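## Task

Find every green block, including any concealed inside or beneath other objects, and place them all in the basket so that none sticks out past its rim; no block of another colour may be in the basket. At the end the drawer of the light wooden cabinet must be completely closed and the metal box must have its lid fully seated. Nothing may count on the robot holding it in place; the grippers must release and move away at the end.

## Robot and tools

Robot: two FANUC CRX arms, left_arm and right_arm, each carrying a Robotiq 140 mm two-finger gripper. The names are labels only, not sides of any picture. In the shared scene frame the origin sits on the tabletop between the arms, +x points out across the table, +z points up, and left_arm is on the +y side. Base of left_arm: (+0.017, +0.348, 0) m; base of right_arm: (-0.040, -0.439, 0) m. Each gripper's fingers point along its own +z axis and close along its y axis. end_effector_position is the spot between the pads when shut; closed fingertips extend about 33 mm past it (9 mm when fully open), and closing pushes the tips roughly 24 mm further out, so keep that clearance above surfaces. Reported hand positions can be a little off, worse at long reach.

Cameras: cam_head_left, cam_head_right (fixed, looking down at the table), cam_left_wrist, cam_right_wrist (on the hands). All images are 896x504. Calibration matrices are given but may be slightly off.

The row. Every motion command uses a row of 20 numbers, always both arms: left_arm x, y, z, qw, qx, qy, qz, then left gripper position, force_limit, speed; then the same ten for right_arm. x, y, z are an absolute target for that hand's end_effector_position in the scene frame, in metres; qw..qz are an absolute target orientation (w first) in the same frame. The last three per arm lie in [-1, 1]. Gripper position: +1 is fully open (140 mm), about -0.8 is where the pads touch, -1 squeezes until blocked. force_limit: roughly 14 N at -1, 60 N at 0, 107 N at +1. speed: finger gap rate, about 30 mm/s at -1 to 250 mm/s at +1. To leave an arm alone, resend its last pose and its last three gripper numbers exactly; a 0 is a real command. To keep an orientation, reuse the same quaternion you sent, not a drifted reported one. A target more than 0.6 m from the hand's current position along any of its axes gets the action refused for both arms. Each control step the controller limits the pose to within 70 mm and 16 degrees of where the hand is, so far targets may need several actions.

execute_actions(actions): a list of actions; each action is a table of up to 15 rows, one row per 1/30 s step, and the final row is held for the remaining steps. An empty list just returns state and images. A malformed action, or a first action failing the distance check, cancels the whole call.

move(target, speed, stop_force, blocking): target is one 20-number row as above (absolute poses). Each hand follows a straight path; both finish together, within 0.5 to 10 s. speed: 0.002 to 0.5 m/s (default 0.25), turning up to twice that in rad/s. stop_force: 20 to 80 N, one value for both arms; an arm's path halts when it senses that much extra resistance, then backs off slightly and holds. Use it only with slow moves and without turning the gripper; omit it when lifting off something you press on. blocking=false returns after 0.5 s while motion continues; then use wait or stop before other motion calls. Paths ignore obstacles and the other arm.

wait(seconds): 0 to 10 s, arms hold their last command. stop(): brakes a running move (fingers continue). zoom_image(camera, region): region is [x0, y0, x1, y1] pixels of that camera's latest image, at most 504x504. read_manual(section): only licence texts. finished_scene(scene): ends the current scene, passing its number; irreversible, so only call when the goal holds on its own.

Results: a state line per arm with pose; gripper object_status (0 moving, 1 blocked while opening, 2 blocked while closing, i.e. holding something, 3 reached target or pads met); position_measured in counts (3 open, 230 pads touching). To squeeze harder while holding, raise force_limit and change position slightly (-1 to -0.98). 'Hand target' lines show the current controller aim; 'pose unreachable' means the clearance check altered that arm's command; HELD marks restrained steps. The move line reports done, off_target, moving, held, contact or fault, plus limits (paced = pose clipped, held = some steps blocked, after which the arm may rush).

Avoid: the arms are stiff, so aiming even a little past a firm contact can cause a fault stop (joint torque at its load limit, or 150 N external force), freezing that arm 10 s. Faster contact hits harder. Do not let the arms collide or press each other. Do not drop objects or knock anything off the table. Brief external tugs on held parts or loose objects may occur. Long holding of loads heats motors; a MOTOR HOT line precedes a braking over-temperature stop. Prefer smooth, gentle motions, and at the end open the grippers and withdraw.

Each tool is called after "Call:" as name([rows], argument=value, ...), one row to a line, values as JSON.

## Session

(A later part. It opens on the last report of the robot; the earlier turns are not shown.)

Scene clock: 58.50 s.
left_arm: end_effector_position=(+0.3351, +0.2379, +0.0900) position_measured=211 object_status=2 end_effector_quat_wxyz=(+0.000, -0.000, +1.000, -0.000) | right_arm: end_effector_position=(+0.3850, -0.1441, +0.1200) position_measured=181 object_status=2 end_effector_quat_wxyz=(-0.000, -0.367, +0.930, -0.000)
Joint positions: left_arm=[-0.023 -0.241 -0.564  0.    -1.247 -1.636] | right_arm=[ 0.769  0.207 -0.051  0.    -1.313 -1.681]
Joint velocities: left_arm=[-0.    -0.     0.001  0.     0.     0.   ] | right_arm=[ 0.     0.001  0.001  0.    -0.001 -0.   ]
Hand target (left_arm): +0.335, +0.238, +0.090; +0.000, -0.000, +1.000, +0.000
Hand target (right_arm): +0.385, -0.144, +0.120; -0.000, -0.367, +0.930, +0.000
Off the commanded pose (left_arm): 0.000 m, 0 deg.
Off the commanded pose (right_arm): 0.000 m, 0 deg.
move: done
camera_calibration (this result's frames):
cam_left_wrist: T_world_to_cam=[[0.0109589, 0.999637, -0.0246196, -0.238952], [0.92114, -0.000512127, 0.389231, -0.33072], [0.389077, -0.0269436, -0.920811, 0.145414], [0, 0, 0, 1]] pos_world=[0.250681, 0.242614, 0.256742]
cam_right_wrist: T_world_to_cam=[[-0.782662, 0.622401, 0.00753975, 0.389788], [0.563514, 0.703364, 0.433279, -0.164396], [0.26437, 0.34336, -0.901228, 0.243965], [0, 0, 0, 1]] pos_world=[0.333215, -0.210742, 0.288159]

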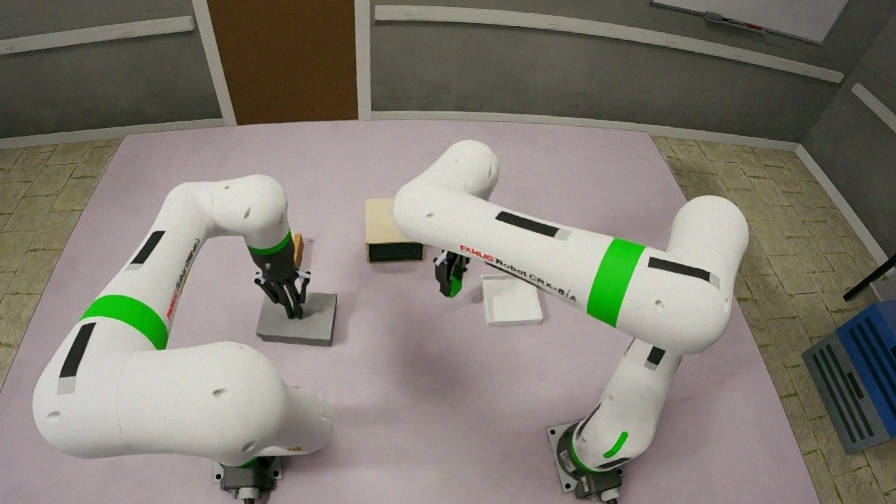

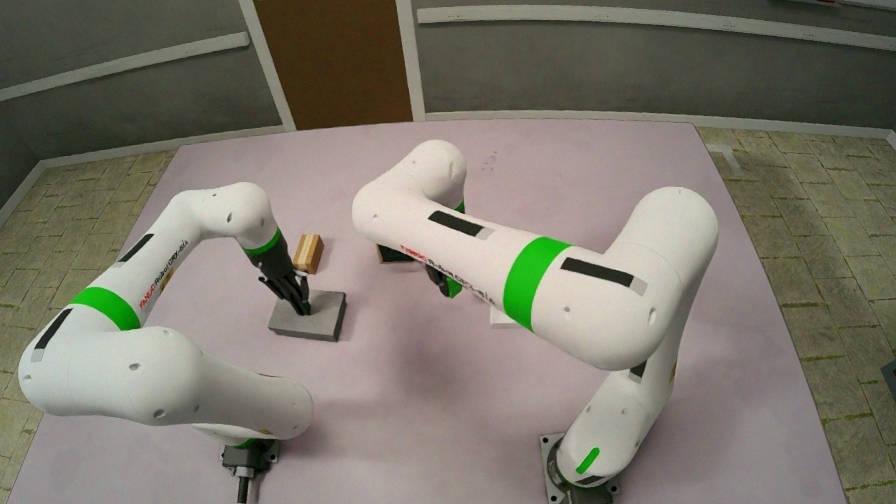

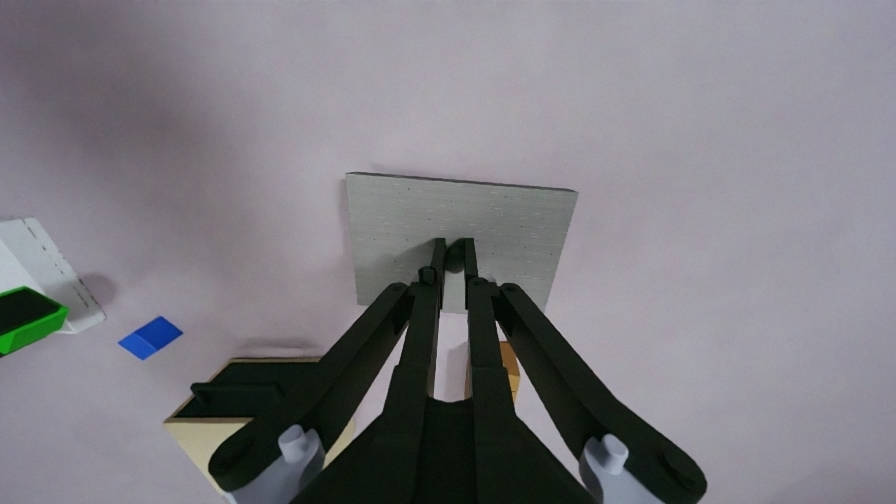

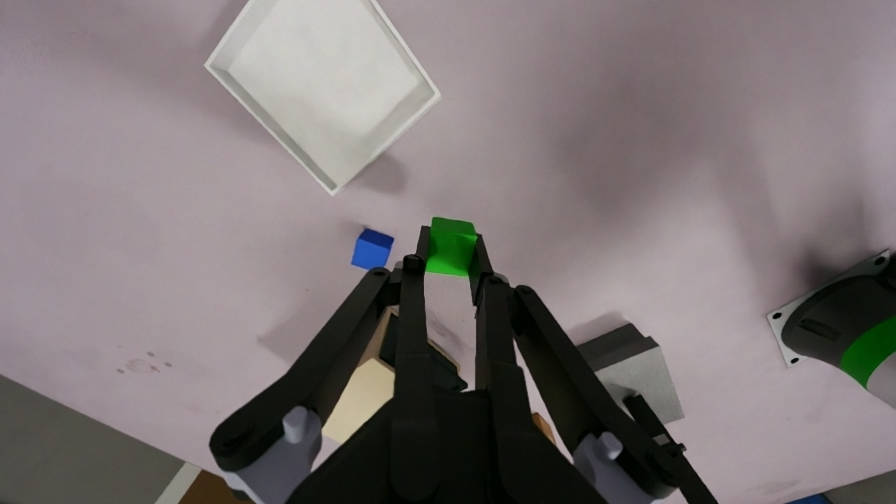

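Call:
move(target=[0.335,0.238,0.15,0,0,1,0,-1,0.3,0, 0.36,-0.338,0.12,0,0,1,0,-1,0,0], speed=0.15)

Call:
move(target=[0.36,0.50,0.24,0,0,1,0,-1,0.3,0, 0.36,-0.338,0.053,0,0,1,0,-1,0,0], speed=0.2)

Call:
move(target=[0.36,0.50,0.24,0,0,1,0,-1,0.3,0, 0.36,-0.338,0.053,0,0,1,0,-0.2,0,0], speed=0.2)

Call:
move(target=[0.36,0.50,0.24,0,0,1,0,-1,0.3,0, 0.36,-0.338,0.15,0,0,1,0,-0.2,0,0], speed=0.15)

Scene clock: 74.93 s.
left_arm: end_effector_position=(+0.3350, +0.2380, +0.1500) position_measured=211 object_status=2 end_effector_quat_wxyz=(-0.000, +0.000, +1.000, -0.000) | right_arm: end_effector_position=(+0.3609, -0.3382, +0.1199) position_measured=181 object_status=2 end_effector_quat_wxyz=(+0.000, -0.000, +1.000, -0.000)
Joint positions: left_arm=[-0.023 -0.282 -0.451  0.    -1.402 -1.636] | right_arm=[ 0.475 -0.053 -0.331  0.001 -1.292 -2.137]
Joint velocities: left_arm=[-0.     0.    -0.     0.    -0.001  0.001] | right_arm=[-0.001 -0.    -0.    -0.     0.     0.001]
Hand target (left_arm): +0.335, +0.238, +0.150; +0.000, +0.000, +1.000, -0.000
Hand target (right_arm): +0.361, -0.338, +0.120; +0.000, +0.000, +1.000, -0.000
Off the commanded pose (left_arm): 0.000 m, 0 deg.
Off the commanded pose (right_arm): 0.001 m, 0 deg.
move: done
camera_calibration (this result's frames):
cam_left_wrist: T_world_to_cam=[[0.0112074, 0.999635, -0.0245647, -0.237585], [0.921204, -0.000767, 0.389079, -0.353924], [0.388918, -0.0269897, -0.920877, 0.200742], [0, 0, 0, 1]] pos_world=[0.250627, 0.242645, 0.316727]
cam_right_wrist: T_world_to_cam=[[-0.147681, 0.989009, 0.00713704, 0.386609], [0.891527, 0.129993, 0.433914, -0.326626], [0.428217, 0.0704435, -0.900926, 0.165448], [0, 0, 0, 1]] pos_world=[0.277443, -0.351555, 0.288025]

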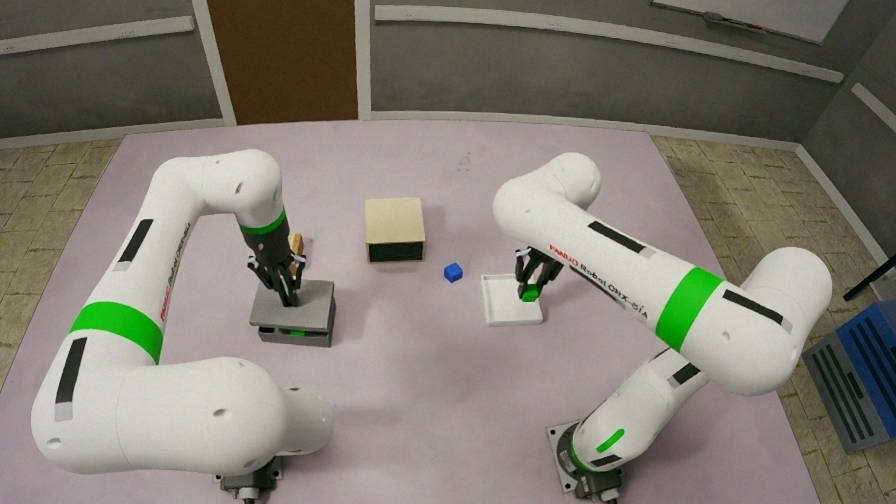

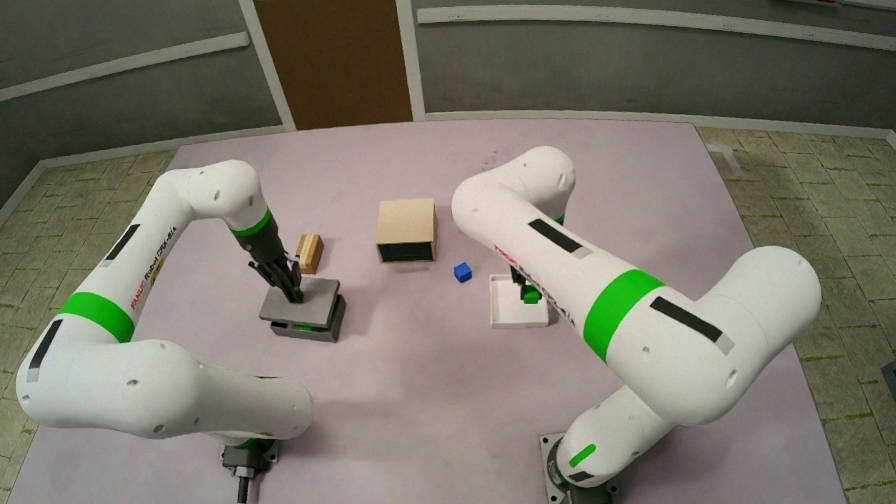

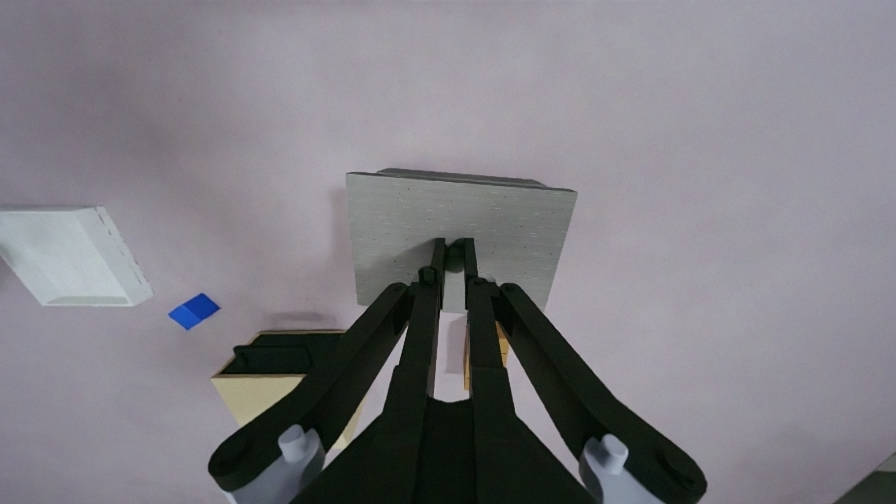

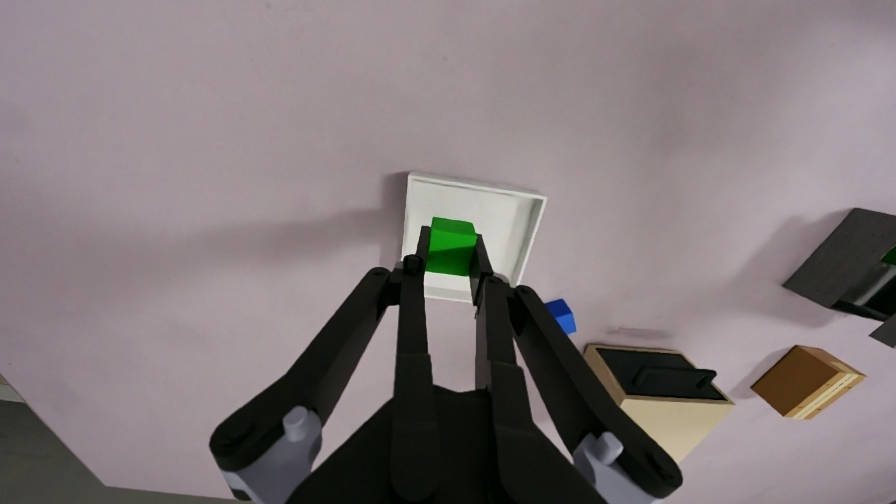

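Scene clock: 76.70 s.
left_arm: end_effector_position=(+0.3601, +0.4994, +0.2400) position_measured=211 object_status=2 end_effector_quat_wxyz=(+0.001, +0.000, +1.000, -0.001) | right_arm: end_effector_position=(+0.3601, -0.3380, +0.0530) position_measured=181 object_status=2 end_effector_quat_wxyz=(+0.000, +0.000, +1.000, -0.000)
Joint positions: left_arm=[ 0.685 -0.193 -0.172  0.002 -1.591 -2.344] | right_arm=[ 0.476  0.008 -0.438  0.    -1.125 -2.138]
Joint velocities: left_arm=[0.001 0.001 0.001 0.    0.    0.   ] | right_arm=[ 0.     0.002 -0.     0.    -0.     0.001]
Hand target (left_arm): +0.360, +0.499, +0.240; +0.001, +0.000, +1.000, -0.001
Hand target (right_arm): +0.360, -0.338, +0.053; +0.000, +0.000, +1.000, -0.000
Off the commanded pose (left_arm): 0.001 m, 0 deg.
Off the commanded pose (right_arm): 0.000 m, 0 deg.
move: done
camera_calibration (this result's frames):
cam_left_wrist: T_world_to_cam=[[0.0113553, 0.999604, -0.0257286, -0.496786], [0.92058, -0.000405248, 0.390553, -0.412214], [0.390388, -0.02812, -0.920221, 0.280801], [0, 0, 0, 1]] pos_world=[0.275496, 0.504319, 0.406609]
cam_right_wrist: T_world_to_cam=[[-0.147435, 0.989043, 0.00755306, 0.386688], [0.891853, 0.129637, 0.433349, -0.29709], [0.427622, 0.0706269, -0.901194, 0.105766], [0, 0, 0, 1]] pos_world=[0.276744, -0.351407, 0.221139]

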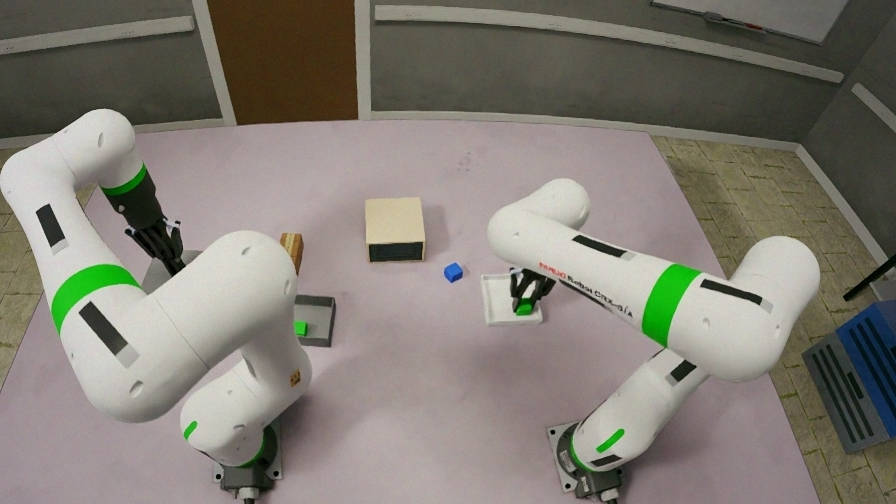

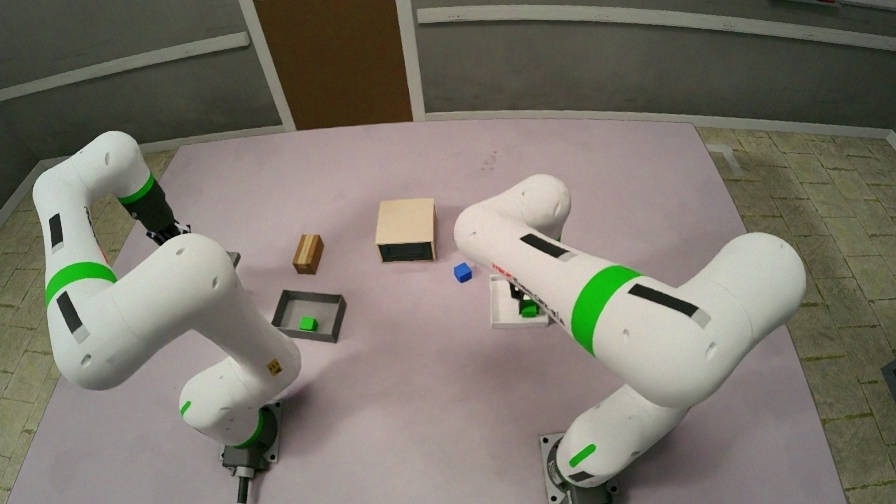

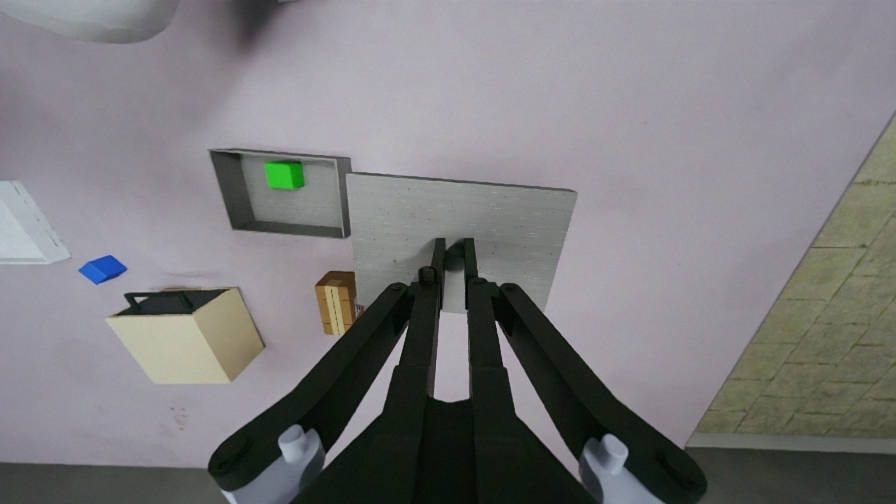

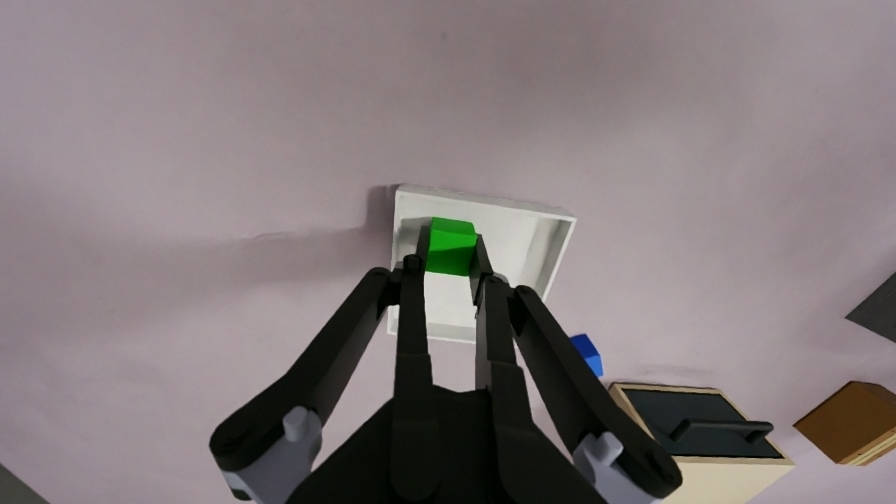

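Scene clock: 77.40 s.
left_arm: end_effector_position=(+0.3600, +0.5000, +0.2400) position_measured=211 object_status=2 end_effector_quat_wxyz=(-0.000, -0.000, +1.000, +0.000) | right_arm: end_effector_position=(+0.3600, -0.3380, +0.0529) position_measured=154 object_status=3 end_effector_quat_wxyz=(-0.000, +0.000, +1.000, -0.000)
Joint positions: left_arm=[ 0.685 -0.192 -0.171 -0.    -1.592 -2.343] | right_arm=[ 0.476  0.008 -0.438  0.    -1.125 -2.138]
Joint velocities: left_arm=[-0.     0.    -0.001  0.    -0.     0.001] | right_arm=[ 0.001  0.    -0.001 -0.     0.     0.   ]
Hand target (left_arm): +0.360, +0.500, +0.240; -0.000, -0.000, +1.000, +0.000
Hand target (right_arm): +0.360, -0.338, +0.053; -0.000, +0.000, +1.000, -0.000
Off the commanded pose (left_arm): 0.000 m, 0 deg.
Off the commanded pose (right_arm): 0.000 m, 0 deg.
move: done
camera_calibration (this result's frames):
cam_left_wrist: T_world_to_cam=[[0.0109678, 0.99964, -0.0244841, -0.497535], [0.921202, -0.000577371, 0.389084, -0.411882], [0.38893, -0.0268222, -0.920877, 0.28088], [0, 0, 0, 1]] pos_world=[0.275641, 0.504652, 0.406731]
cam_right_wrist: T_world_to_cam=[[-0.147652, 0.989011, 0.00753559, 0.386772], [0.891883, 0.129851, 0.433225, -0.29693], [0.427485, 0.0706875, -0.901254, 0.105819], [0, 0, 0, 1]] pos_world=[0.276699, -0.351445, 0.221092]

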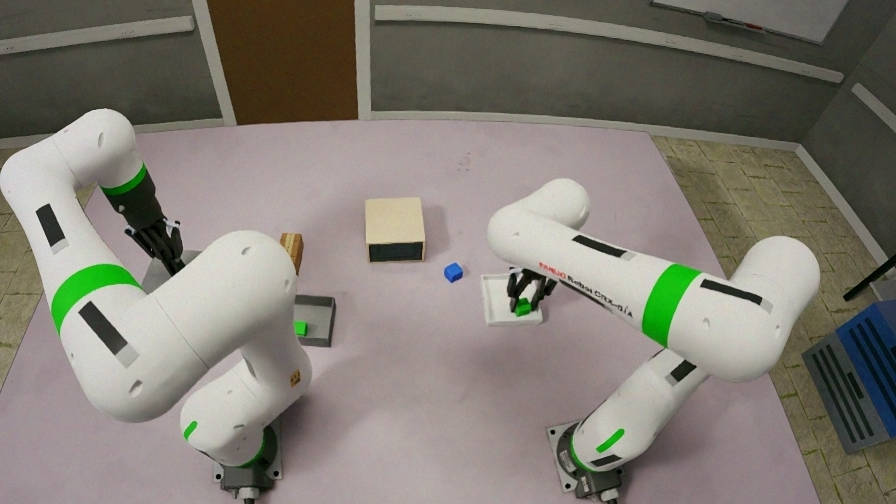

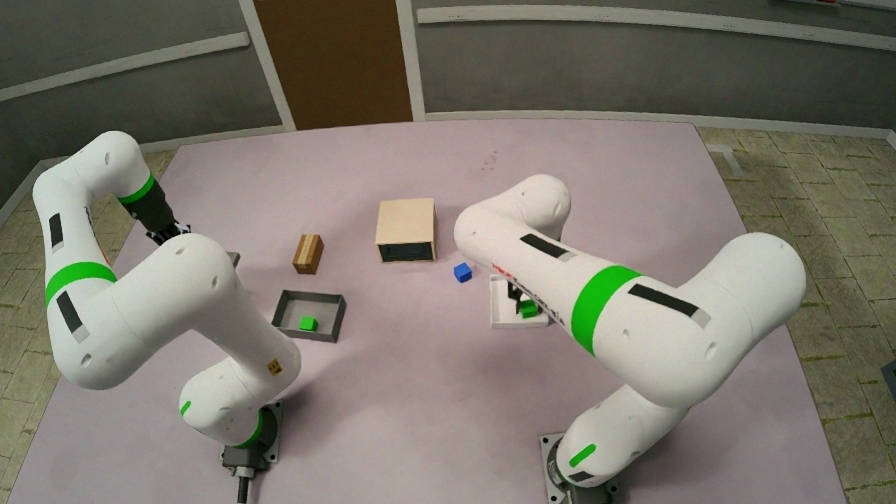

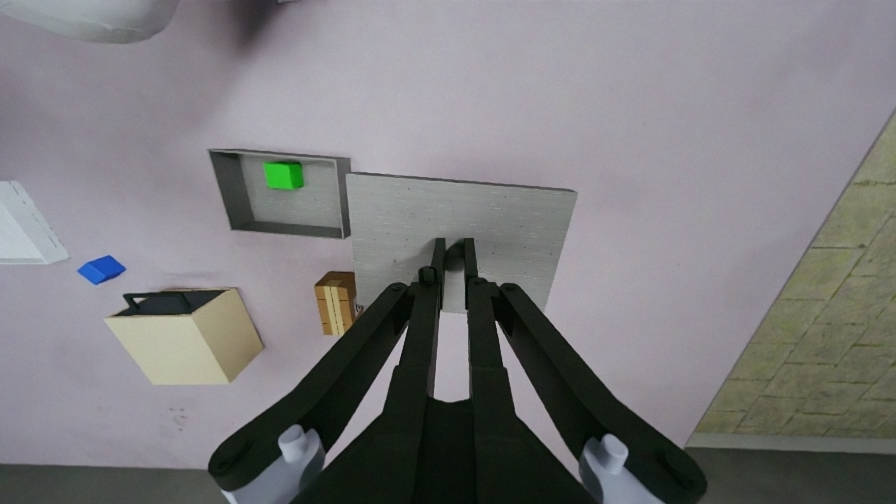

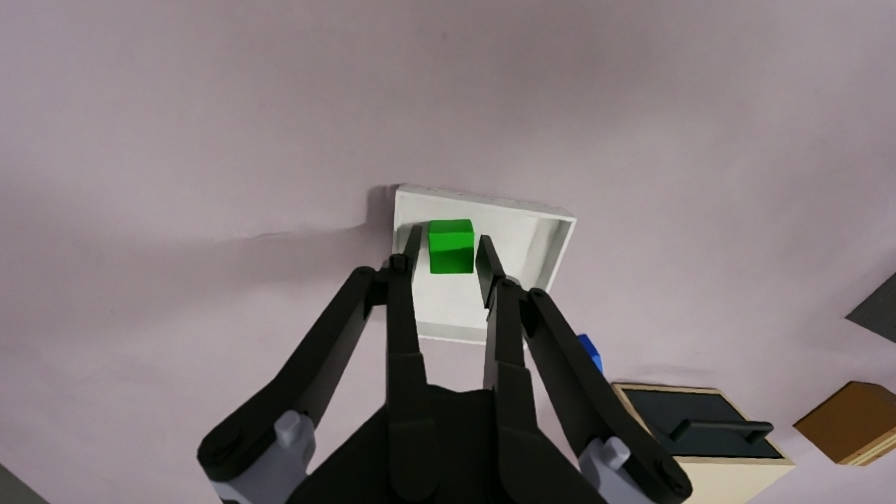

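Scene clock: 78.40 s.
left_arm: end_effector_position=(+0.3600, +0.5000, +0.2400) position_measured=211 object_status=2 end_effector_quat_wxyz=(-0.000, -0.000, +1.000, +0.000) | right_arm: end_effector_position=(+0.3599, -0.3381, +0.1500) position_measured=154 object_status=3 end_effector_quat_wxyz=(+0.000, -0.000, +1.000, -0.000)
Joint positions: left_arm=[ 0.685 -0.192 -0.171 -0.    -1.592 -2.343] | right_arm=[ 0.476 -0.073 -0.278  0.    -1.366 -2.138]
Joint velocities: left_arm=[ 0.    -0.     0.001 -0.     0.002  0.001] | right_arm=[ 0.    -0.001  0.    -0.004 -0.001  0.   ]
Hand target (left_arm): +0.360, +0.500, +0.240; -0.000, -0.000, +1.000, +0.000
Hand target (right_arm): +0.360, -0.338, +0.150; -0.000, -0.000, +1.000, +0.000
Off the commanded pose (left_arm): 0.000 m, 0 deg.
Off the commanded pose (right_arm): 0.000 m, 0 deg.
move: done
camera_calibration (this result's frames):
cam_left_wrist: T_world_to_cam=[[0.0109892, 0.99964, -0.0244847, -0.497536], [0.921202, -0.000596934, 0.389083, -0.411877], [0.388929, -0.0268311, -0.920877, 0.280883], [0, 0, 0, 1]] pos_world=[0.275646, 0.504647, 0.406731]
cam_right_wrist: T_world_to_cam=[[-0.148019, 0.988957, 0.00744621, 0.386253], [0.891767, 0.130209, 0.433357, -0.338782], [0.427601, 0.0707852, -0.901192, 0.193346], [0, 0, 0, 1]] pos_world=[0.276613, -0.351561, 0.318179]

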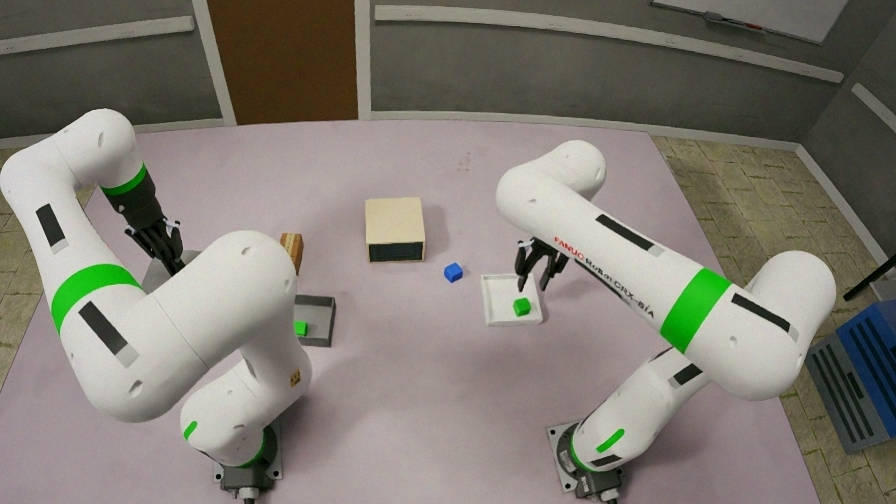

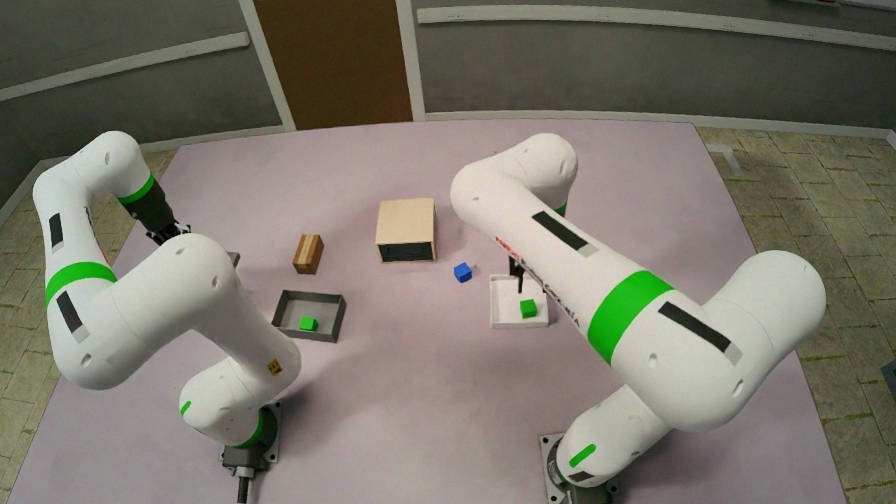

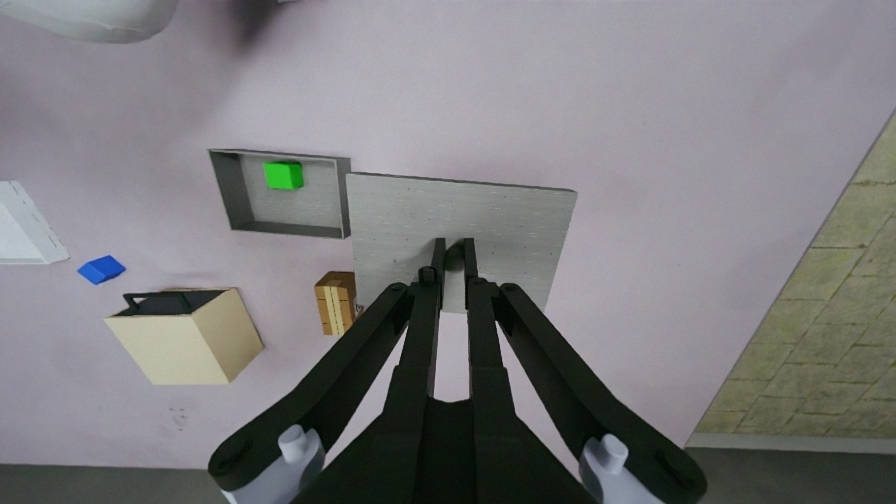

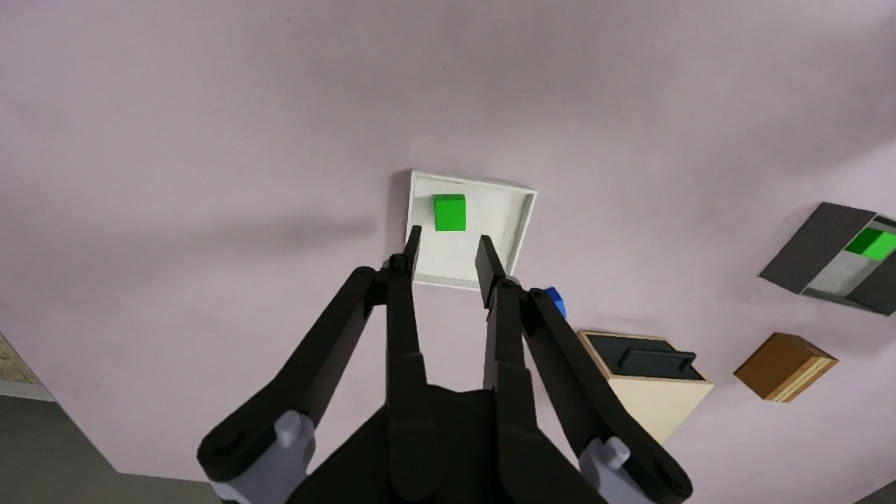

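Call:
move(target=[0.36,0.50,0.072,0,0,1,0,-1,0.3,0, 0.33,-0.07,0.2,-0.4229,0.6039,-0.5534,0.3875,-0.1,0.5,0], speed=0.25)

Call:
move(target=[0.36,0.50,0.04,0,0,1,0,-1,0.3,0, 0.33,-0.07,0.2,-0.4229,0.6039,-0.5534,0.3875,-0.1,0.5,0], speed=0.015, stop_force=20)

Scene clock: 123.13 s.
left_arm: end_effector_position=(+0.3600, +0.5001, +0.0720) position_measured=211 object_status=2 end_effector_quat_wxyz=(-0.000, -0.000, +1.000, +0.000) | right_arm: end_effector_position=(+0.3287, -0.0707, +0.1996) position_measured=141 object_status=3 end_effector_quat_wxyz=(-0.422, +0.605, -0.554, +0.387)
Joint positions: left_arm=[ 0.685 -0.112 -0.503 -0.    -1.18  -2.343] | right_arm=[ 1.411 -0.041 -0.985  1.48  -1.197 -2.469]
Joint velocities: left_arm=[-0.     0.    -0.001 -0.     0.001  0.   ] | right_arm=[-0.    -0.001 -0.001  0.    -0.    -0.001]
Hand target (left_arm): +0.360, +0.500, +0.072; -0.000, -0.000, +1.000, +0.000
Hand target (right_arm): +0.329, -0.071, +0.200; -0.422, +0.605, -0.554, +0.387
Off the commanded pose (left_arm): 0.000 m, 0 deg.
Off the commanded pose (right_arm): 0.002 m, 0 deg.
move: done
camera_calibration (this result's frames):
cam_left_wrist: T_world_to_cam=[[0.0104765, 0.999648, -0.0243796, -0.501542], [0.921236, -0.000167612, 0.389005, -0.346743], [0.388864, -0.0265347, -0.920913, 0.126056], [0, 0, 0, 1]] pos_world=[0.275668, 0.504652, 0.238744]
cam_right_wrist: T_world_to_cam=[[-0.333902, -0.177614, -0.925723, 0.281688], [-0.527664, 0.84901, 0.0274295, 0.231211], [0.781076, 0.49763, -0.377207, 0.041803], [0, 0, 0, 1]] pos_world=[0.183407, -0.167071, 0.270192]

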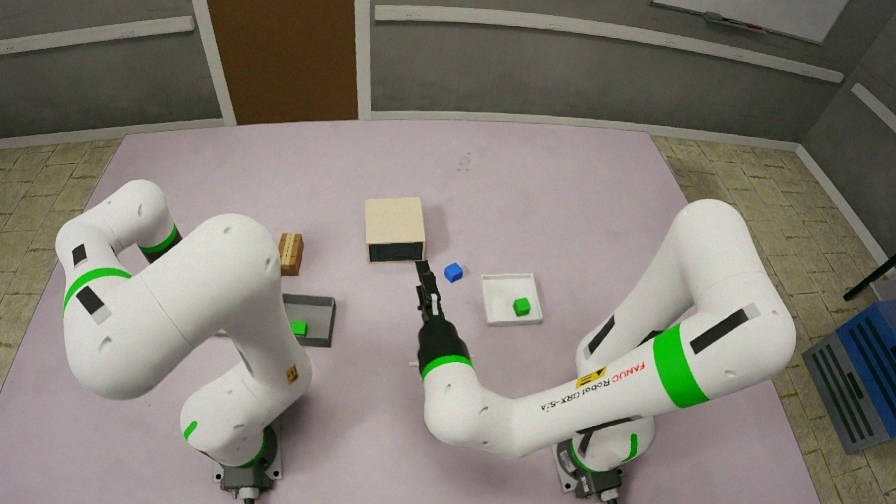

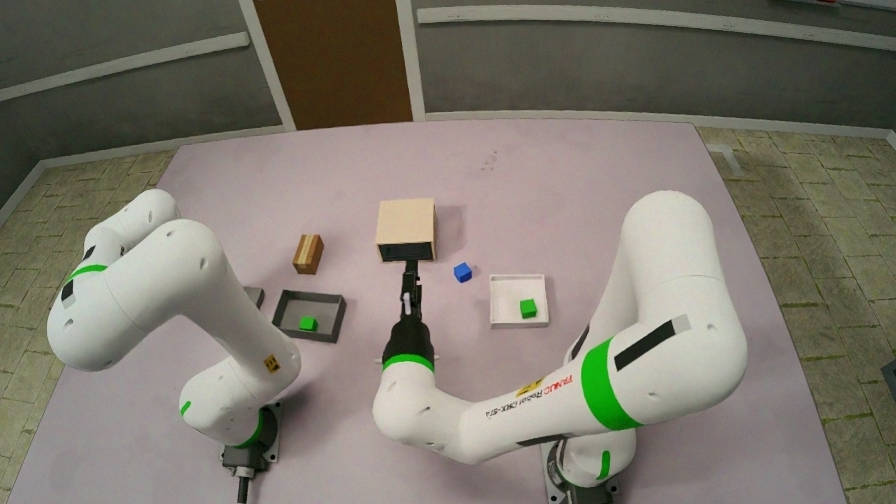

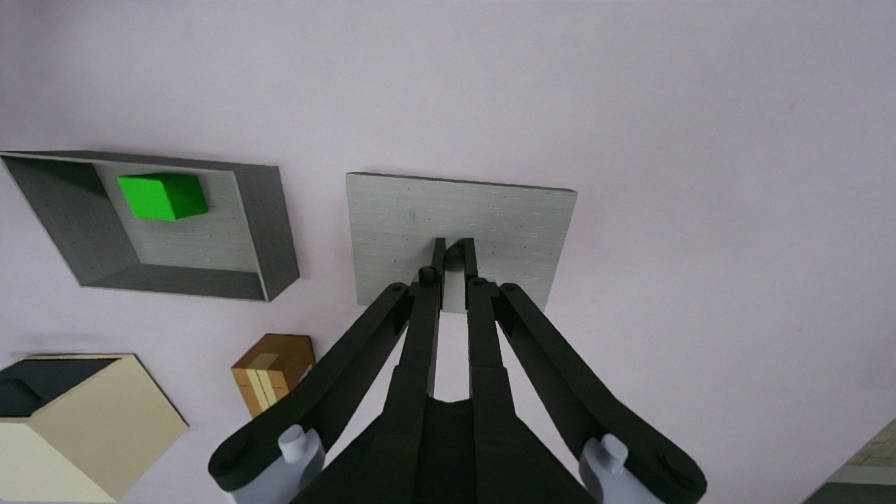

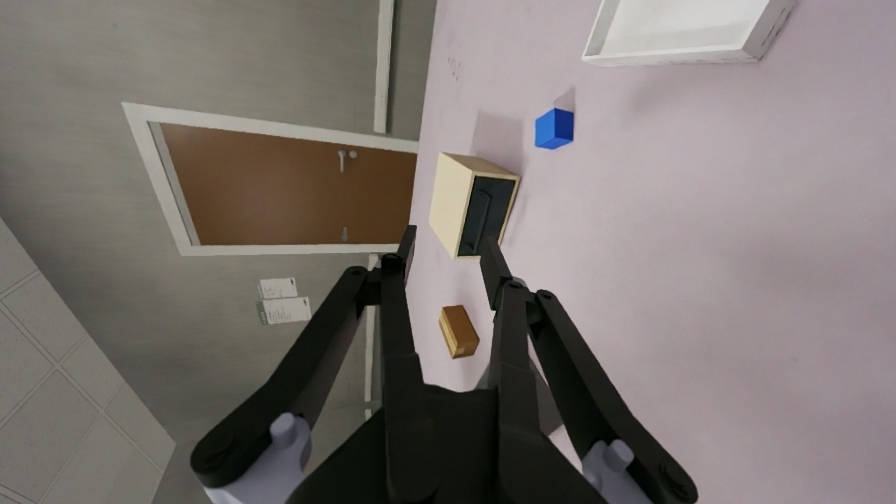

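Scene clock: 125.50 s.
left_arm: end_effector_position=(+0.3600, +0.5001, +0.0571) position_measured=211 object_status=2 end_effector_quat_wxyz=(+0.000, -0.000, +1.000, +0.000) | right_arm: end_effector_position=(+0.3300, -0.0700, +0.2000) position_measured=141 object_status=3 end_effector_quat_wxyz=(-0.423, +0.604, -0.553, +0.388)
Joint positions: left_arm=[ 0.685 -0.095 -0.526 -0.    -1.14  -2.343] | right_arm=[ 1.406 -0.038 -0.984  1.487 -1.197 -2.472]
Joint velocities: left_arm=[ 0.    -0.    -0.001 -0.    -0.001 -0.   ] | right_arm=[ 0.001  0.     0.     0.    -0.    -0.   ]
Hand target (left_arm): +0.360, +0.500, +0.057; +0.000, -0.000, +1.000, +0.000
Hand target (right_arm): +0.330, -0.070, +0.200; -0.423, +0.604, -0.553, +0.388
Off the commanded pose (left_arm): 0.017 m, 0 deg.
Off the commanded pose (right_arm): 0.000 m, 0 deg.
move: contact (left_arm)
camera_calibration (this result's frames):
cam_left_wrist: T_world_to_cam=[[0.0105097, 0.99965, -0.0242659, -0.501952], [0.921191, -0.000239354, 0.389111, -0.340931], [0.388969, -0.0264429, -0.920871, 0.11225], [0, 0, 0, 1]] pos_world=[0.275676, 0.504663, 0.223847]
cam_right_wrist: T_world_to_cam=[[-0.331147, -0.177148, -0.926801, 0.281971], [-0.527583, 0.849099, 0.02621, 0.231485], [0.782303, 0.497644, -0.374636, 0.0397132], [0, 0, 0, 1]] pos_world=[0.184434, -0.166367, 0.270142]

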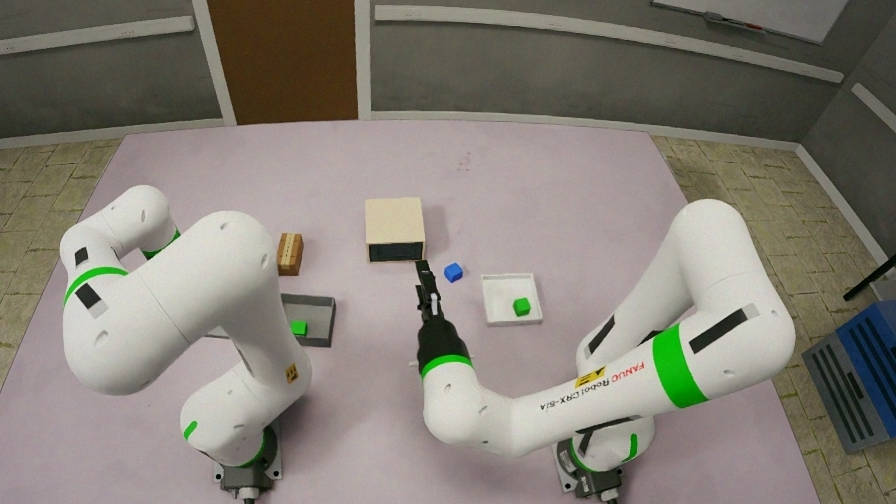

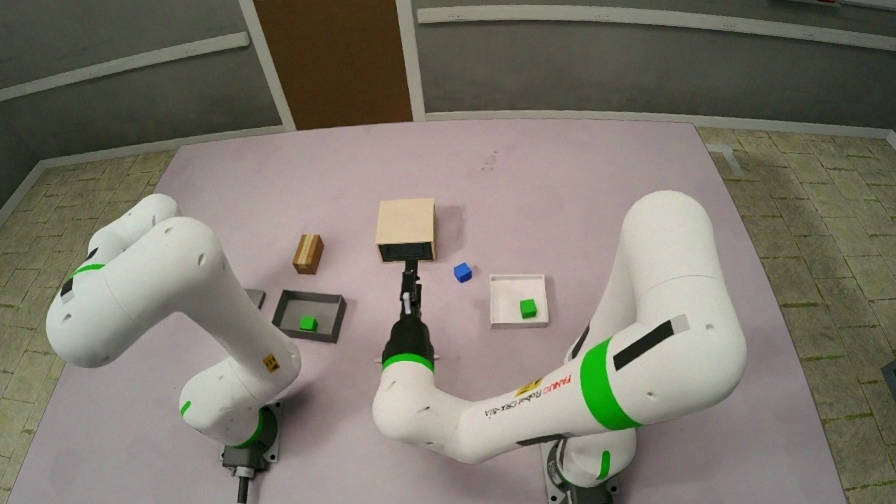

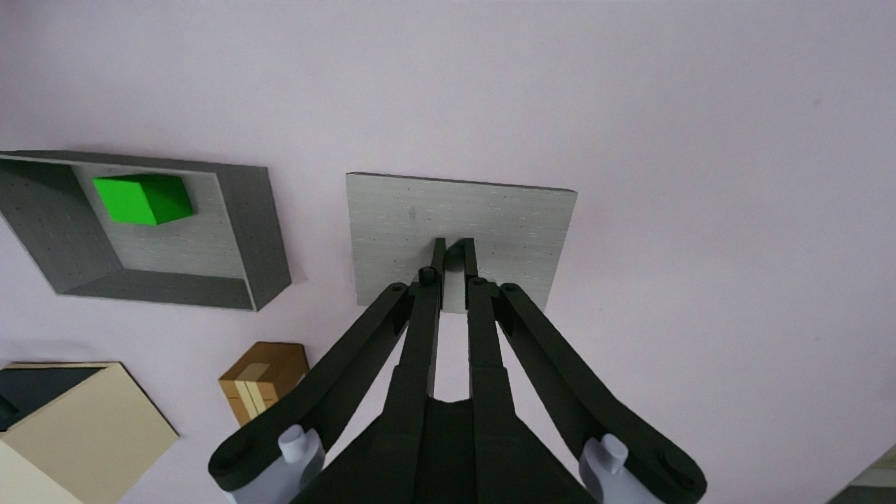

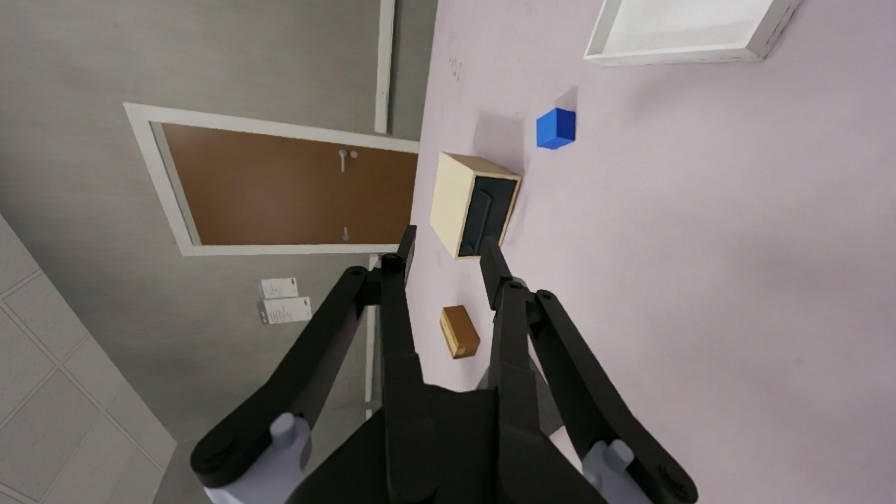

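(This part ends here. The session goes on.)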